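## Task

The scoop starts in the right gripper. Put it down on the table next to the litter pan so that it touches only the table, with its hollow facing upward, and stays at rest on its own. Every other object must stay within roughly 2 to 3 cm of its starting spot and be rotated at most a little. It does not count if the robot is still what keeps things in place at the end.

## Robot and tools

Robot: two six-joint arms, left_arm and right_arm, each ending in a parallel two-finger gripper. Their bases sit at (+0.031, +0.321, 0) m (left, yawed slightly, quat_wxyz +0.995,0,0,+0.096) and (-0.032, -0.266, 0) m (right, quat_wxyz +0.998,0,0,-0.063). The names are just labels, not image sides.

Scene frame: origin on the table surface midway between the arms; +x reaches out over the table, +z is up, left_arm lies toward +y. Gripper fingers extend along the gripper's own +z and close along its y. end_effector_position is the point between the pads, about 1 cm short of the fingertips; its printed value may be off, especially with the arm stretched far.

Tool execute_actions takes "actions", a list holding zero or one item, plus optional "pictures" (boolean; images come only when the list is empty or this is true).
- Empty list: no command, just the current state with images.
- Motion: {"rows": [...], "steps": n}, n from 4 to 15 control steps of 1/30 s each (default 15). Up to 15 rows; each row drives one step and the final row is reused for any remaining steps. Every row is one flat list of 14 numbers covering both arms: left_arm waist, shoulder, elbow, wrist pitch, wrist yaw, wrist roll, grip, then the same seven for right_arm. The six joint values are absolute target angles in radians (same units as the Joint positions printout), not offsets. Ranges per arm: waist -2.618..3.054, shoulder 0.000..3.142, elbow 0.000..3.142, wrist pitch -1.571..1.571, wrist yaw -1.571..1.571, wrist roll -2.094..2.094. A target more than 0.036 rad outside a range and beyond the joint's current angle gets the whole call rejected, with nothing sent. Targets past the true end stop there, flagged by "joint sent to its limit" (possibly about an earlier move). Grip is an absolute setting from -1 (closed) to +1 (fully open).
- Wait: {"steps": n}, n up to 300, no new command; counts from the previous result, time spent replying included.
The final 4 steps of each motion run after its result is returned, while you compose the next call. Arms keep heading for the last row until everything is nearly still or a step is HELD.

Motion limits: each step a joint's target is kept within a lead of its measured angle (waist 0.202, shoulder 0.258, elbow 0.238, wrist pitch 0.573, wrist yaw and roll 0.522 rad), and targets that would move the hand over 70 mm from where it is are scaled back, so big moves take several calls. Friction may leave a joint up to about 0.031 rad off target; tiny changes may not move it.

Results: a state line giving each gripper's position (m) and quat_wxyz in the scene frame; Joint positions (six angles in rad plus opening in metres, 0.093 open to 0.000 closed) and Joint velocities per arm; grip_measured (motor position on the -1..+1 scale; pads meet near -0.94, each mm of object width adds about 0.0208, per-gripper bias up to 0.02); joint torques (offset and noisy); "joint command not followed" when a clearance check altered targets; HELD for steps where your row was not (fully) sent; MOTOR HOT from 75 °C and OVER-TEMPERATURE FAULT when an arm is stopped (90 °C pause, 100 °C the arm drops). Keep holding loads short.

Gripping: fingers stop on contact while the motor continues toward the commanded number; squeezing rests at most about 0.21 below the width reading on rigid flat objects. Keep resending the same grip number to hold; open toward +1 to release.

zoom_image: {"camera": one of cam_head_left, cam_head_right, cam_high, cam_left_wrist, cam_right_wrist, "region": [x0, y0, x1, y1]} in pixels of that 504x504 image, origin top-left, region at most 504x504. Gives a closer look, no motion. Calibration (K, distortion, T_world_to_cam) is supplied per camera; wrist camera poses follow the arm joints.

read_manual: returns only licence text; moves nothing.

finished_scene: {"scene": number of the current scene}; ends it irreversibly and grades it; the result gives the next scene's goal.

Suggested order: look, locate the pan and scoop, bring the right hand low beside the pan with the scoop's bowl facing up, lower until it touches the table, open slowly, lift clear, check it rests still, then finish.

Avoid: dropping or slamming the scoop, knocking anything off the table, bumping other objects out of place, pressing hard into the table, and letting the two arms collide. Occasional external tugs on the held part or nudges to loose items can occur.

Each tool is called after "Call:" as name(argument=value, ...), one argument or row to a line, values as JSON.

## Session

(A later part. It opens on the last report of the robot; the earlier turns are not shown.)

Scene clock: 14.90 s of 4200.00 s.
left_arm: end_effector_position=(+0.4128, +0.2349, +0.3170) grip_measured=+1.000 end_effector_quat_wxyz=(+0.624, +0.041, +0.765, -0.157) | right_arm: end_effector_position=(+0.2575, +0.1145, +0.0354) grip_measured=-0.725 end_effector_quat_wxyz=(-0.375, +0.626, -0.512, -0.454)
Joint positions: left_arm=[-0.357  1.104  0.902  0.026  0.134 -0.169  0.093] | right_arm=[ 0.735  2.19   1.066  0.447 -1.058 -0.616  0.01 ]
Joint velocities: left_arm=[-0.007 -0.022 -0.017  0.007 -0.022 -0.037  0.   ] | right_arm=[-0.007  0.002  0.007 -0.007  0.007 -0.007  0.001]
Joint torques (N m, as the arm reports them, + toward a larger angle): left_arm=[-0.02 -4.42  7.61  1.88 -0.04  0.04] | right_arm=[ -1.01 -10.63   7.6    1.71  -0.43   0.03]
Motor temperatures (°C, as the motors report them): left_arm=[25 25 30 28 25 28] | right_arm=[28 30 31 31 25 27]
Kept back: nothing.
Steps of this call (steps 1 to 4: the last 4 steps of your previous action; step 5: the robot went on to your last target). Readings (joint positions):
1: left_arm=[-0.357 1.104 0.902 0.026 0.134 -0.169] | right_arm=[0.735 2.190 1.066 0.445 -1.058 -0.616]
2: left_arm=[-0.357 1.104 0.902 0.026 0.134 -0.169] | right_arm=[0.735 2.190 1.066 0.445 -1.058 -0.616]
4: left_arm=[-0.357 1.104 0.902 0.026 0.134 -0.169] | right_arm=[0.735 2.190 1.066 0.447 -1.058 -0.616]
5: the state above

Call:
execute_actions(
  actions=[
    {"rows": [[-0.357,1.104,0.902,0.026,0.134,-0.169,1,0.724,2.210,1.078,0.467,-1.069,-0.62,-0.75],[-0.357,1.104,0.902,0.026,0.134,-0.169,1,0.724,2.213,1.078,0.469,-1.069,-0.62,-0.75],[-0.357,1.104,0.902,0.026,0.134,-0.169,1,0.724,2.216,1.078,0.471,-1.069,-0.62,-0.75],[-0.357,1.104,0.902,0.026,0.134,-0.169,1,0.724,2.219,1.078,0.473,-1.069,-0.62,-0.75],[-0.357,1.104,0.902,0.026,0.134,-0.169,1,0.724,2.222,1.078,0.473,-1.069,-0.62,-0.75]], "steps": 15},
  ],
  pictures=true,
)

Scene clock: 15.40 s of 4200.00 s.
left_arm: end_effector_position=(+0.4128, +0.2349, +0.3170) grip_measured=+1.000 end_effector_quat_wxyz=(+0.624, +0.041, +0.765, -0.157) | right_arm: end_effector_position=(+0.2576, +0.1150, +0.0340) grip_measured=-0.725 end_effector_quat_wxyz=(-0.377, +0.627, -0.508, -0.455)
Joint positions: left_arm=[-0.357  1.104  0.902  0.026  0.134 -0.169  0.093] | right_arm=[ 0.735  2.199  1.066  0.464 -1.063 -0.616  0.01 ]
Joint velocities: left_arm=[-0.007 -0.012 -0.022 -0.022  0.022  0.081  0.   ] | right_arm=[ 0.007  0.002 -0.027  0.037  0.051  0.022 -0.002]
Joint torques (N m, as the arm reports them, + toward a larger angle): left_arm=[ 0.06 -4.44  7.64  1.91 -0.06  0.04] | right_arm=[ -0.98 -10.05   7.56   1.62  -0.37   0.04]
Motor temperatures (°C, as the motors report them): left_arm=[25 26 30 29 25 28] | right_arm=[28 30 31 31 25 27]
Steps of this call (steps 1 to 4: the robot went on to your last target; steps 5 to 15: the first 11 steps of this action). Readings (joint positions):
5: left_arm=[-0.357 1.104 0.902 0.026 0.134 -0.169] | right_arm=[0.735 2.190 1.066 0.448 -1.058 -0.616]
6: left_arm=[-0.357 1.104 0.902 0.026 0.134 -0.169] | right_arm=[0.735 2.190 1.066 0.449 -1.058 -0.616]
8: left_arm=[-0.357 1.104 0.902 0.026 0.134 -0.169] | right_arm=[0.735 2.191 1.066 0.451 -1.058 -0.616]
12: left_arm=[-0.357 1.104 0.902 0.026 0.134 -0.169] | right_arm=[0.735 2.198 1.066 0.462 -1.062 -0.616]
15: the state above
camera_calibration (this result's frames):
cam_right_wrist: T_world_to_cam=[[0.979076, 0.203252, 0.00994439, -0.277481], [0.143133, -0.653096, -0.743625, 0.102701], [-0.144648, 0.729489, -0.668522, 0.0613502], [0, 0, 0, 1]] pos_world=[0.265849, 0.0787177, 0.120144]

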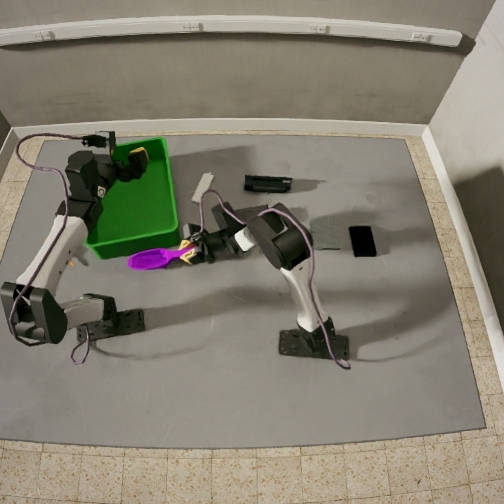

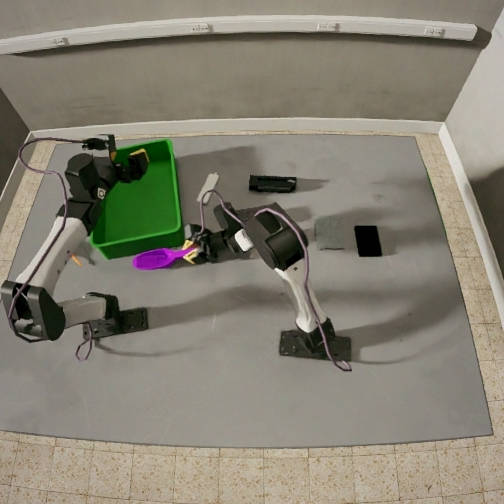

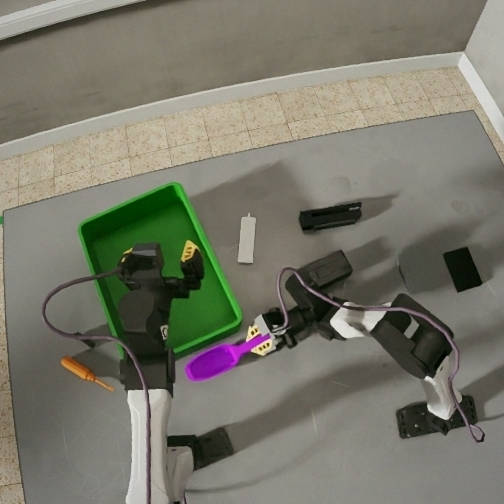

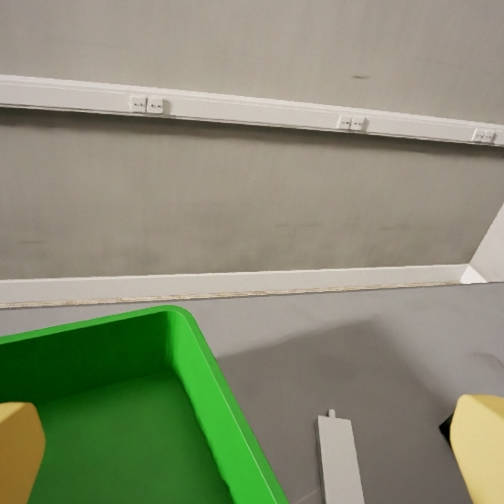

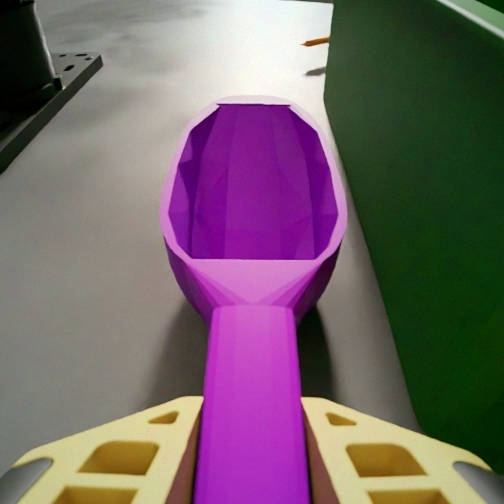

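Contact detected. Releasing gradually.

Call:
execute_actions(
  actions=[
    {"rows": [[-0.357,1.104,0.902,0.026,0.134,-0.169,1,0.73,2.21,1.078,0.475,-1.069,-0.62,-0.69],[-0.357,1.104,0.902,0.026,0.134,-0.169,1,0.73,2.208,1.078,0.475,-1.069,-0.62,-0.65],[-0.357,1.104,0.902,0.026,0.134,-0.169,1,0.73,2.208,1.078,0.475,-1.069,-0.62,-0.61],[-0.357,1.104,0.902,0.026,0.134,-0.169,1,0.73,2.208,1.078,0.475,-1.069,-0.62,-0.58],[-0.357,1.104,0.902,0.026,0.134,-0.169,1,0.73,2.208,1.078,0.475,-1.069,-0.62,-0.55],[-0.357,1.104,0.902,0.026,0.134,-0.169,1,0.73,2.208,1.078,0.475,-1.069,-0.62,-0.53],[-0.357,1.104,0.902,0.026,0.134,-0.169,1,0.73,2.208,1.078,0.475,-1.069,-0.62,-0.51],[-0.357,1.104,0.902,0.026,0.134,-0.169,1,0.73,2.208,1.078,0.475,-1.069,-0.62,-0.49],[-0.357,1.104,0.902,0.026,0.134,-0.169,1,0.73,2.208,1.078,0.475,-1.069,-0.62,-0.47],[-0.357,1.104,0.902,0.026,0.134,-0.169,1,0.73,2.208,1.078,0.475,-1.069,-0.62,-0.45],[-0.357,1.104,0.902,0.026,0.134,-0.169,1,0.73,2.208,1.078,0.475,-1.069,-0.62,-0.42],[-0.357,1.104,0.902,0.026,0.134,-0.169,1,0.73,2.208,1.078,0.475,-1.069,-0.62,-0.38],[-0.357,1.104,0.902,0.026,0.134,-0.169,1,0.73,2.208,1.078,0.475,-1.069,-0.62,-0.32],[-0.357,1.104,0.902,0.026,0.134,-0.169,1,0.73,2.208,1.078,0.475,-1.069,-0.62,-0.25],[-0.357,1.104,0.902,0.026,0.134,-0.169,1,0.73,2.208,1.078,0.475,-1.069,-0.62,-0.18]], "steps": 15},
  ],
)

Call:
execute_actions(
  actions=[
    {"steps": 12},
  ],
  pictures=true,
)

Scene clock: 16.20 s of 4200.00 s.
left_arm: end_effector_position=(+0.4128, +0.2349, +0.3170) grip_measured=+1.000 end_effector_quat_wxyz=(+0.624, +0.041, +0.765, -0.157) | right_arm: end_effector_position=(+0.2577, +0.1151, +0.0341) grip_measured=-0.437 end_effector_quat_wxyz=(-0.378, +0.627, -0.507, -0.455)
Joint positions: left_arm=[-0.357  1.104  0.902  0.026  0.134 -0.169  0.093] | right_arm=[ 0.735  2.199  1.066  0.466 -1.063 -0.616  0.024]
Joint velocities: left_arm=[ 0.002 -0.012 -0.022 -0.037  0.081  0.037  0.   ] | right_arm=[-0.007 -0.002 -0.007  0.007  0.037  0.022  0.028]
Joint torques (N m, as the arm reports them, + toward a larger angle): left_arm=[-0.01 -4.44  7.53  1.89 -0.04  0.05] | right_arm=[ -0.48 -11.29   7.54   1.64  -0.37   0.04]
Motor temperatures (°C, as the motors report them): left_arm=[25 26 30 29 25 28] | right_arm=[28 30 31 31 25 27]
Steps of this call (steps 1 to 4: the last 4 steps of your previous action; steps 5 to 13: the robot went on to your last target; steps 14 to 24: the first 11 steps of this action). Readings (joint positions):
14: left_arm=[-0.357 1.104 0.902 0.026 0.134 -0.169] | right_arm=[0.735 2.199 1.066 0.465 -1.063 -0.616]
15: left_arm=[-0.357 1.104 0.902 0.026 0.134 -0.169] | right_arm=[0.735 2.199 1.066 0.465 -1.063 -0.616]
17: left_arm=[-0.357 1.104 0.902 0.026 0.134 -0.169] | right_arm=[0.735 2.199 1.066 0.465 -1.063 -0.616]
21: left_arm=[-0.357 1.104 0.902 0.026 0.134 -0.169] | right_arm=[0.735 2.199 1.066 0.465 -1.063 -0.616]
24: the state above

Scene clock: 16.60 s of 4200.00 s.
left_arm: end_effector_position=(+0.4128, +0.2349, +0.3170) grip_measured=+1.000 end_effector_quat_wxyz=(+0.624, +0.041, +0.765, -0.157) | right_arm: end_effector_position=(+0.2577, +0.1151, +0.0341) grip_measured=-0.183 end_effector_quat_wxyz=(-0.378, +0.627, -0.507, -0.455)
Joint positions: left_arm=[-0.357  1.104  0.902  0.026  0.134 -0.169  0.093] | right_arm=[ 0.735  2.199  1.066  0.466 -1.063 -0.616  0.036]
Joint velocities: left_arm=[-0.002 -0.007 -0.002 -0.051  0.007  0.022  0.   ] | right_arm=[-0.012  0.007  0.007  0.007 -0.051  0.022  0.   ]
Joint torques (N m, as the arm reports them, + toward a larger angle): left_arm=[ 0.01 -4.38  7.66  1.91 -0.04  0.05] | right_arm=[ -0.48 -11.29   7.55   1.64  -0.37   0.04]
Motor temperatures (°C, as the motors report them): left_arm=[25 26 30 29 25 28] | right_arm=[28 30 31 31 25 27]
Kept back: nothing.
Steps of this call (steps 1 to 4: the last 4 steps of your previous action; steps 5 to 12: the robot went on to your last target). Readings (joint positions):
1: left_arm=[-0.357 1.104 0.902 0.026 0.134 -0.169] | right_arm=[0.735 2.199 1.066 0.466 -1.063 -0.616]
2: left_arm=[-0.357 1.104 0.902 0.026 0.134 -0.169] | right_arm=[0.735 2.199 1.066 0.466 -1.063 -0.616]
4: left_arm=[-0.357 1.104 0.902 0.026 0.134 -0.169] | right_arm=[0.735 2.199 1.066 0.466 -1.063 -0.616]
8: left_arm=[-0.357 1.104 0.902 0.026 0.134 -0.169] | right_arm=[0.735 2.199 1.066 0.466 -1.063 -0.616]
12: the state above
camera_calibration (this result's frames):
cam_right_wrist: T_world_to_cam=[[0.979066, 0.203245, 0.0109963, -0.277617], [0.143831, -0.652609, -0.743918, 0.102608], [-0.144021, 0.729927, -0.66818, 0.0611871], [0, 0, 0, 1]] pos_world=[0.265859, 0.0787246, 0.120268]

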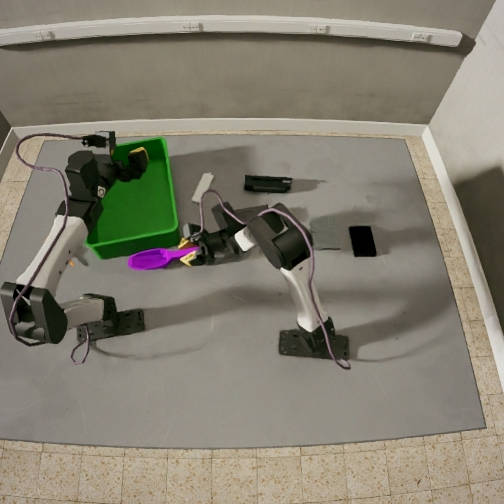

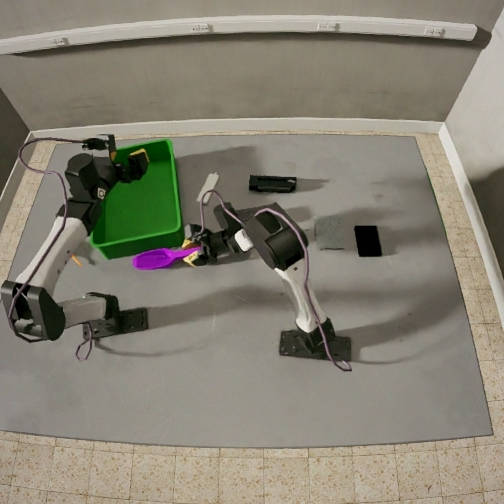

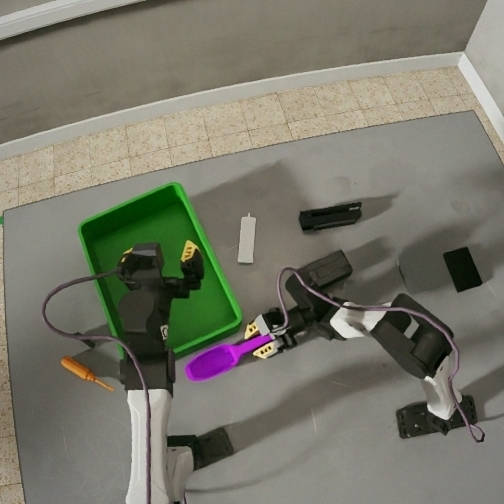

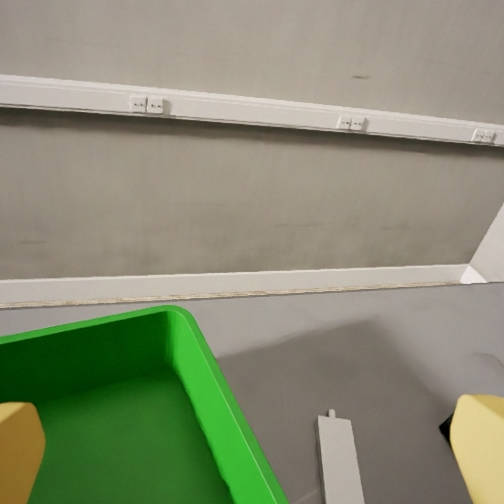

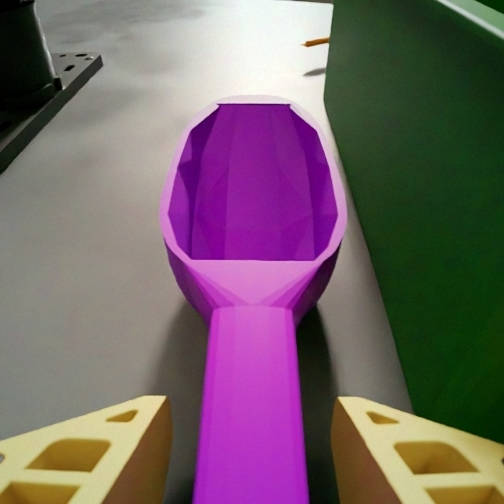

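Call:
execute_actions(
  actions=[
    {"rows": [[-0.357,1.104,0.902,0.026,0.134,-0.169,1,0.73,2.195,1.078,0.465,-1.069,-0.62,-0.12],[-0.357,1.104,0.902,0.026,0.134,-0.169,1,0.73,2.183,1.079,0.452,-1.069,-0.62,-0.07],[-0.357,1.104,0.902,0.026,0.134,-0.169,1,0.73,2.172,1.080,0.438,-1.069,-0.62,-0.05],[-0.357,1.104,0.902,0.026,0.134,-0.169,1,0.73,2.159,1.082,0.42,-1.069,-0.62,-0.05],[-0.357,1.104,0.902,0.026,0.134,-0.169,1,0.73,2.144,1.085,0.40,-1.069,-0.62,-0.05],[-0.357,1.104,0.902,0.026,0.134,-0.169,1,0.73,2.127,1.088,0.378,-1.069,-0.62,-0.05],[-0.357,1.104,0.902,0.026,0.134,-0.169,1,0.73,2.109,1.092,0.355,-1.069,-0.62,-0.05],[-0.357,1.104,0.902,0.026,0.134,-0.169,1,0.73,2.09,1.096,0.332,-1.069,-0.62,-0.05],[-0.357,1.104,0.902,0.026,0.134,-0.169,1,0.73,2.071,1.100,0.31,-1.069,-0.62,-0.05],[-0.357,1.104,0.902,0.026,0.134,-0.169,1,0.73,2.052,1.104,0.29,-1.069,-0.62,-0.05],[-0.357,1.104,0.902,0.026,0.134,-0.169,1,0.73,2.034,1.107,0.272,-1.069,-0.62,-0.05],[-0.357,1.104,0.902,0.026,0.134,-0.169,1,0.73,2.017,1.110,0.256,-1.069,-0.62,-0.05],[-0.357,1.104,0.902,0.026,0.134,-0.169,1,0.73,2.002,1.112,0.243,-1.069,-0.62,-0.05],[-0.357,1.104,0.902,0.026,0.134,-0.169,1,0.73,1.99,1.113,0.234,-1.069,-0.62,-0.05],[-0.357,1.104,0.902,0.026,0.134,-0.169,1,0.73,1.98,1.114,0.228,-1.069,-0.62,-0.05]], "steps": 15},
  ],
)

Call:
execute_actions(
  actions=[
    {"rows": [[-0.357,1.104,0.902,0.026,0.134,-0.169,1,0.72,1.965,1.114,0.22,-1.069,-0.62,-0.05],[-0.357,1.104,0.902,0.026,0.134,-0.169,1,0.705,1.95,1.114,0.21,-1.069,-0.62,-0.05],[-0.357,1.104,0.902,0.026,0.134,-0.169,1,0.685,1.93,1.114,0.20,-1.069,-0.62,-0.05],[-0.357,1.104,0.902,0.026,0.134,-0.169,1,0.665,1.91,1.114,0.19,-1.069,-0.62,-0.05],[-0.357,1.104,0.902,0.026,0.134,-0.169,1,0.645,1.89,1.114,0.18,-1.069,-0.62,-0.05],[-0.357,1.104,0.902,0.026,0.134,-0.169,1,0.625,1.87,1.114,0.17,-1.069,-0.62,-0.05],[-0.357,1.104,0.902,0.026,0.134,-0.169,1,0.61,1.85,1.114,0.16,-1.069,-0.62,-0.05],[-0.357,1.104,0.902,0.026,0.134,-0.169,1,0.60,1.835,1.114,0.155,-1.069,-0.62,-0.05],[-0.357,1.104,0.902,0.026,0.134,-0.169,1,0.595,1.825,1.114,0.15,-1.069,-0.62,-0.05]], "steps": 15},
  ],
  pictures=true,
)

Scene clock: 17.57 s of 4200.00 s.
left_arm: end_effector_position=(+0.4128, +0.2349, +0.3170) grip_measured=+1.000 end_effector_quat_wxyz=(+0.624, +0.041, +0.765, -0.157) | right_arm: end_effector_position=(+0.2586, +0.1157, +0.0772) grip_measured=-0.053 end_effector_quat_wxyz=(-0.389, +0.629, -0.499, -0.451)
Joint positions: left_arm=[-0.357  1.104  0.902  0.026  0.134 -0.169  0.093] | right_arm=[ 0.735  2.081  1.081  0.361 -1.063 -0.616  0.043]
Joint velocities: left_arm=[-0.007 -0.017 -0.007 -0.022 -0.037  0.007  0.   ] | right_arm=[-0.002 -0.584  0.154 -0.418 -0.022 -0.022 -0.   ]
Joint torques (N m, as the arm reports them, + toward a larger angle): left_arm=[-0.01 -4.43  7.6   1.91 -0.07  0.05] | right_arm=[ -0.49 -12.6    8.67   1.36  -0.35   0.04]
Motor temperatures (°C, as the motors report them): left_arm=[25 26 30 29 25 28] | right_arm=[28 31 31 31 25 27]
Steps of this call (steps 1 to 15: the robot went on to your last target; steps 16 to 18: nothing new was sent; steps 19 to 29: the first 11 steps of this action). Readings (joint positions):
19: left_arm=[-0.357 1.104 0.902 0.026 0.134 -0.169] | right_arm=[0.735 2.199 1.066 0.466 -1.063 -0.616]
20: left_arm=[-0.357 1.104 0.902 0.026 0.134 -0.169] | right_arm=[0.735 2.199 1.066 0.466 -1.063 -0.616]
22: left_arm=[-0.357 1.104 0.902 0.026 0.134 -0.169] | right_arm=[0.735 2.193 1.066 0.458 -1.063 -0.616]
26: left_arm=[-0.357 1.104 0.902 0.026 0.134 -0.169] | right_arm=[0.735 2.140 1.067 0.410 -1.063 -0.616]
29: the state above

Scene clock: 18.07 s of 4200.00 s.
left_arm: end_effector_position=(+0.4128, +0.2349, +0.3170) grip_measured=+1.000 end_effector_quat_wxyz=(+0.624, +0.041, +0.765, -0.157) | right_arm: end_effector_position=(+0.2986, +0.0664, +0.1718) grip_measured=-0.053 end_effector_quat_wxyz=(-0.461, +0.603, -0.508, -0.408)
Joint positions: left_arm=[-0.357  1.104  0.902  0.026  0.134 -0.169  0.093] | right_arm=[ 0.595  1.833  1.103  0.203 -1.066 -0.616  0.043]
Joint velocities: left_arm=[-0.007  0.002 -0.002 -0.081 -0.051  0.022  0.   ] | right_arm=[-0.232 -0.31   0.007 -0.022 -0.007 -0.037  0.   ]
Joint torques (N m, as the arm reports them, + toward a larger angle): left_arm=[ 0.07 -4.4   7.58  1.9  -0.02  0.07] | right_arm=[ 1.24 -9.35  9.42  1.15 -0.27  0.05]
Motor temperatures (°C, as the motors report them): left_arm=[25 26 30 29 25 28] | right_arm=[28 31 31 31 25 27]
Steps of this call (steps 1 to 4: the last 4 steps of your previous action; steps 5 to 15: the first 11 steps of this action). Readings (joint positions):
5: left_arm=[-0.357 1.104 0.902 0.026 0.134 -0.169] | right_arm=[0.735 1.990 1.102 0.300 -1.064 -0.616]
6: left_arm=[-0.357 1.104 0.902 0.026 0.134 -0.169] | right_arm=[0.734 1.976 1.103 0.289 -1.064 -0.616]
8: left_arm=[-0.357 1.104 0.902 0.026 0.134 -0.169] | right_arm=[0.721 1.949 1.103 0.265 -1.066 -0.616]
12: left_arm=[-0.357 1.104 0.902 0.026 0.134 -0.169] | right_arm=[0.644 1.880 1.103 0.217 -1.066 -0.616]
15: the state above
camera_calibration (this result's frames):
cam_right_wrist: T_world_to_cam=[[0.988291, 0.0625414, 0.139171, -0.32466], [0.147924, -0.616317, -0.773481, 0.168815], [0.037399, 0.785011, -0.618352, 0.128204], [0, 0, 0, 1]] pos_world=[0.291092, 0.0237067, 0.255033]

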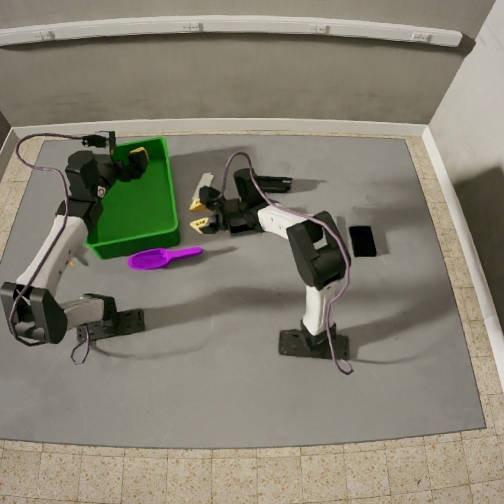

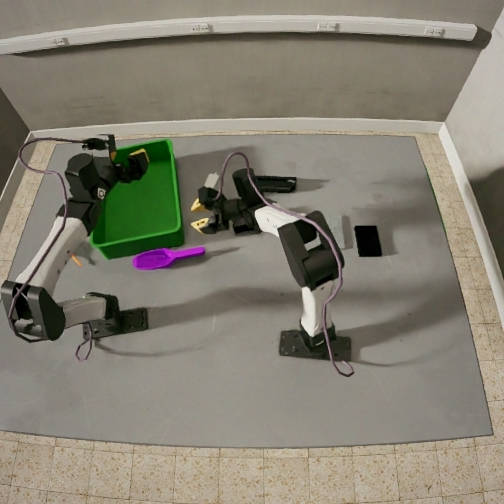

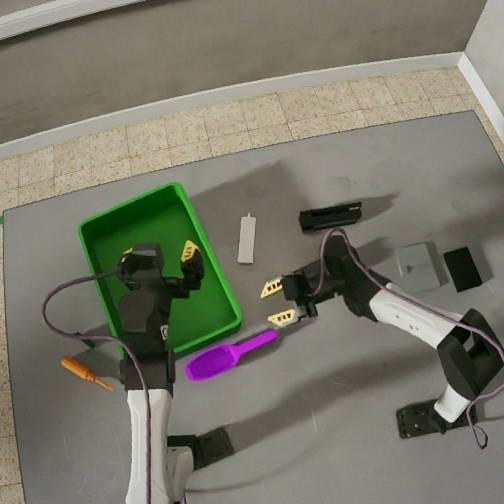

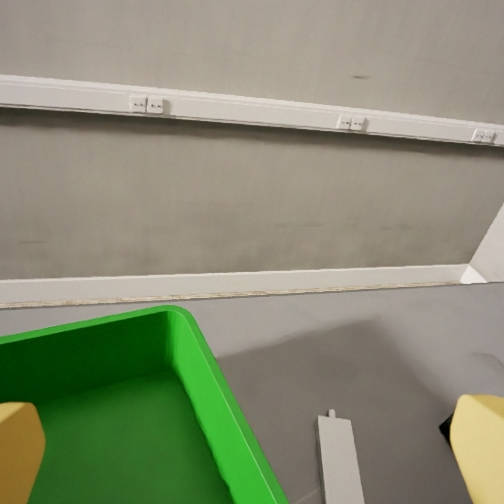

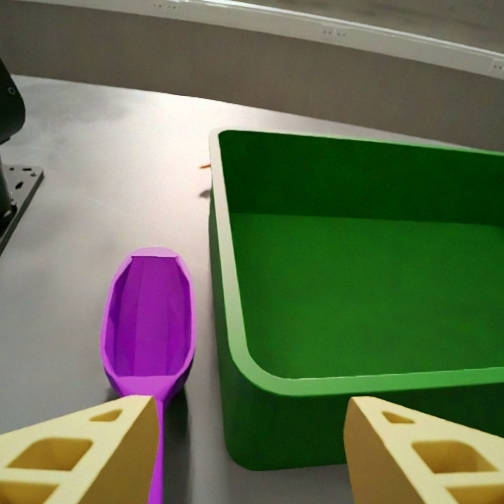

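Call:
execute_actions(
  actions=[],
)

Scene clock: 18.20 s of 4200.00 s.
left_arm: end_effector_position=(+0.4128, +0.2349, +0.3170) grip_measured=+1.000 end_effector_quat_wxyz=(+0.624, +0.041, +0.765, -0.157) | right_arm: end_effector_position=(+0.2990, +0.0640, +0.1751) grip_measured=-0.053 end_effector_quat_wxyz=(-0.462, +0.601, -0.509, -0.406)
Joint positions: left_arm=[-0.357  1.104  0.902  0.026  0.134 -0.169  0.093] | right_arm=[ 0.59   1.822  1.103  0.193 -1.067 -0.616  0.043]
Joint velocities: left_arm=[-0.007 -0.007 -0.012  0.007 -0.007 -0.022  0.   ] | right_arm=[-0.012 -0.002  0.002 -0.242  0.037 -0.022  0.001]
Joint torques (N m, as the arm reports them, + toward a larger angle): left_arm=[-0.01 -4.37  7.63  1.88 -0.05  0.06] | right_arm=[ 0.44 -9.96  9.45  1.47 -0.27  0.04]
Motor temperatures (°C, as the motors report them): left_arm=[25 26 30 29 25 28] | right_arm=[28 31 31 31 25 27]
Kept back: nothing.
Steps of this call (steps 1 to 4: the last 4 steps of your previous action). Readings (joint positions):
1: left_arm=[-0.357 1.104 0.902 0.026 0.134 -0.169] | right_arm=[0.590 1.825 1.103 0.202 -1.066 -0.616]
2: left_arm=[-0.357 1.104 0.902 0.026 0.134 -0.169] | right_arm=[0.590 1.822 1.103 0.201 -1.066 -0.616]
4: the state above
camera_calibration (this result's frames):
cam_right_wrist: T_world_to_cam=[[0.988461, 0.0574931, 0.140137, -0.325303], [0.145559, -0.616521, -0.773766, 0.170662], [0.0419115, 0.785236, -0.617776, 0.13071], [0, 0, 0, 1]] pos_world=[0.29123, 0.0212808, 0.258389]

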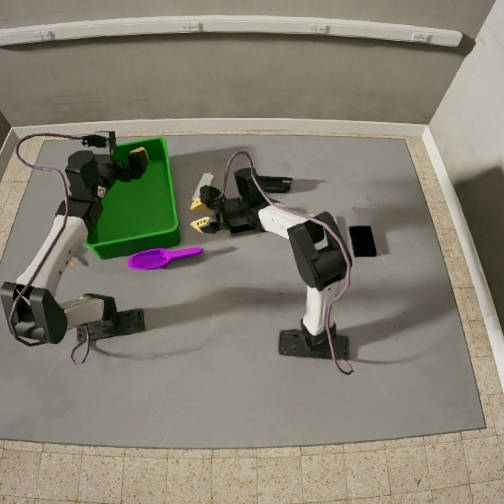

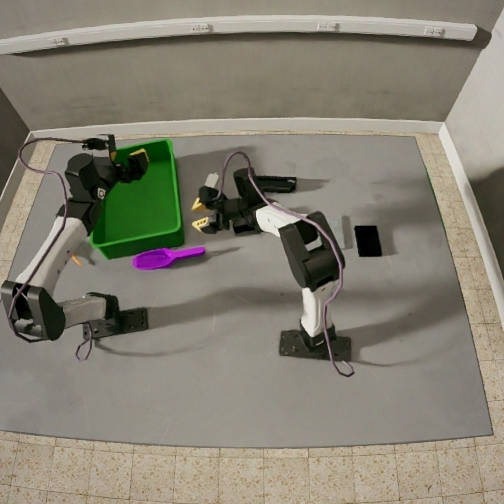

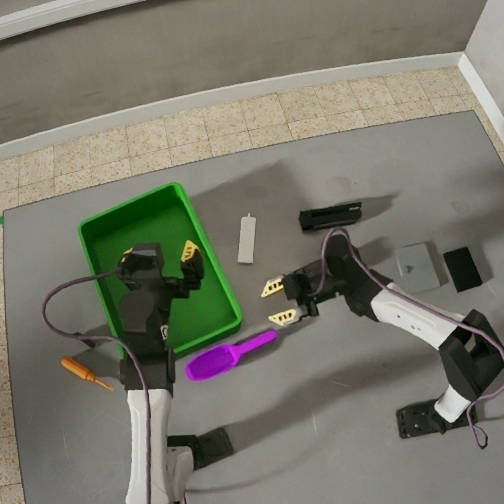

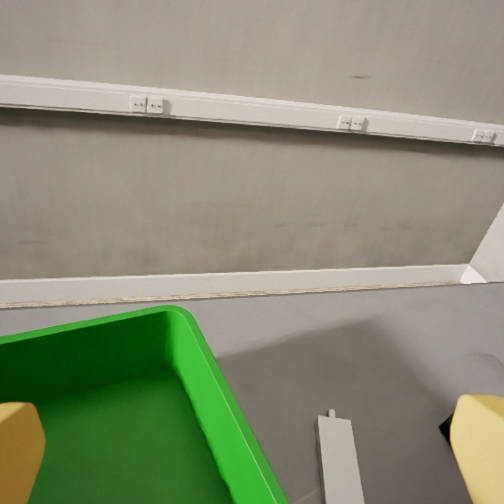

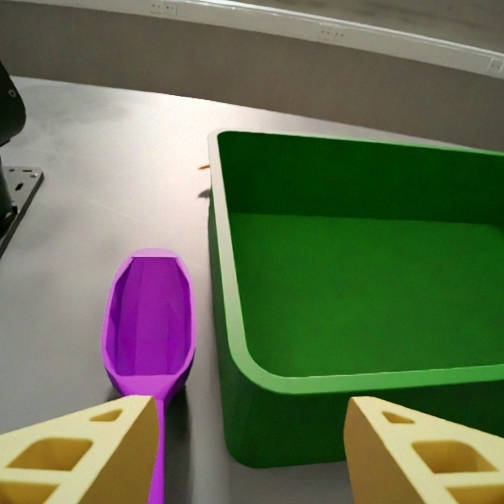

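Call:
finished_scene(
  scene=1,
)

The scene is finished: the task was done.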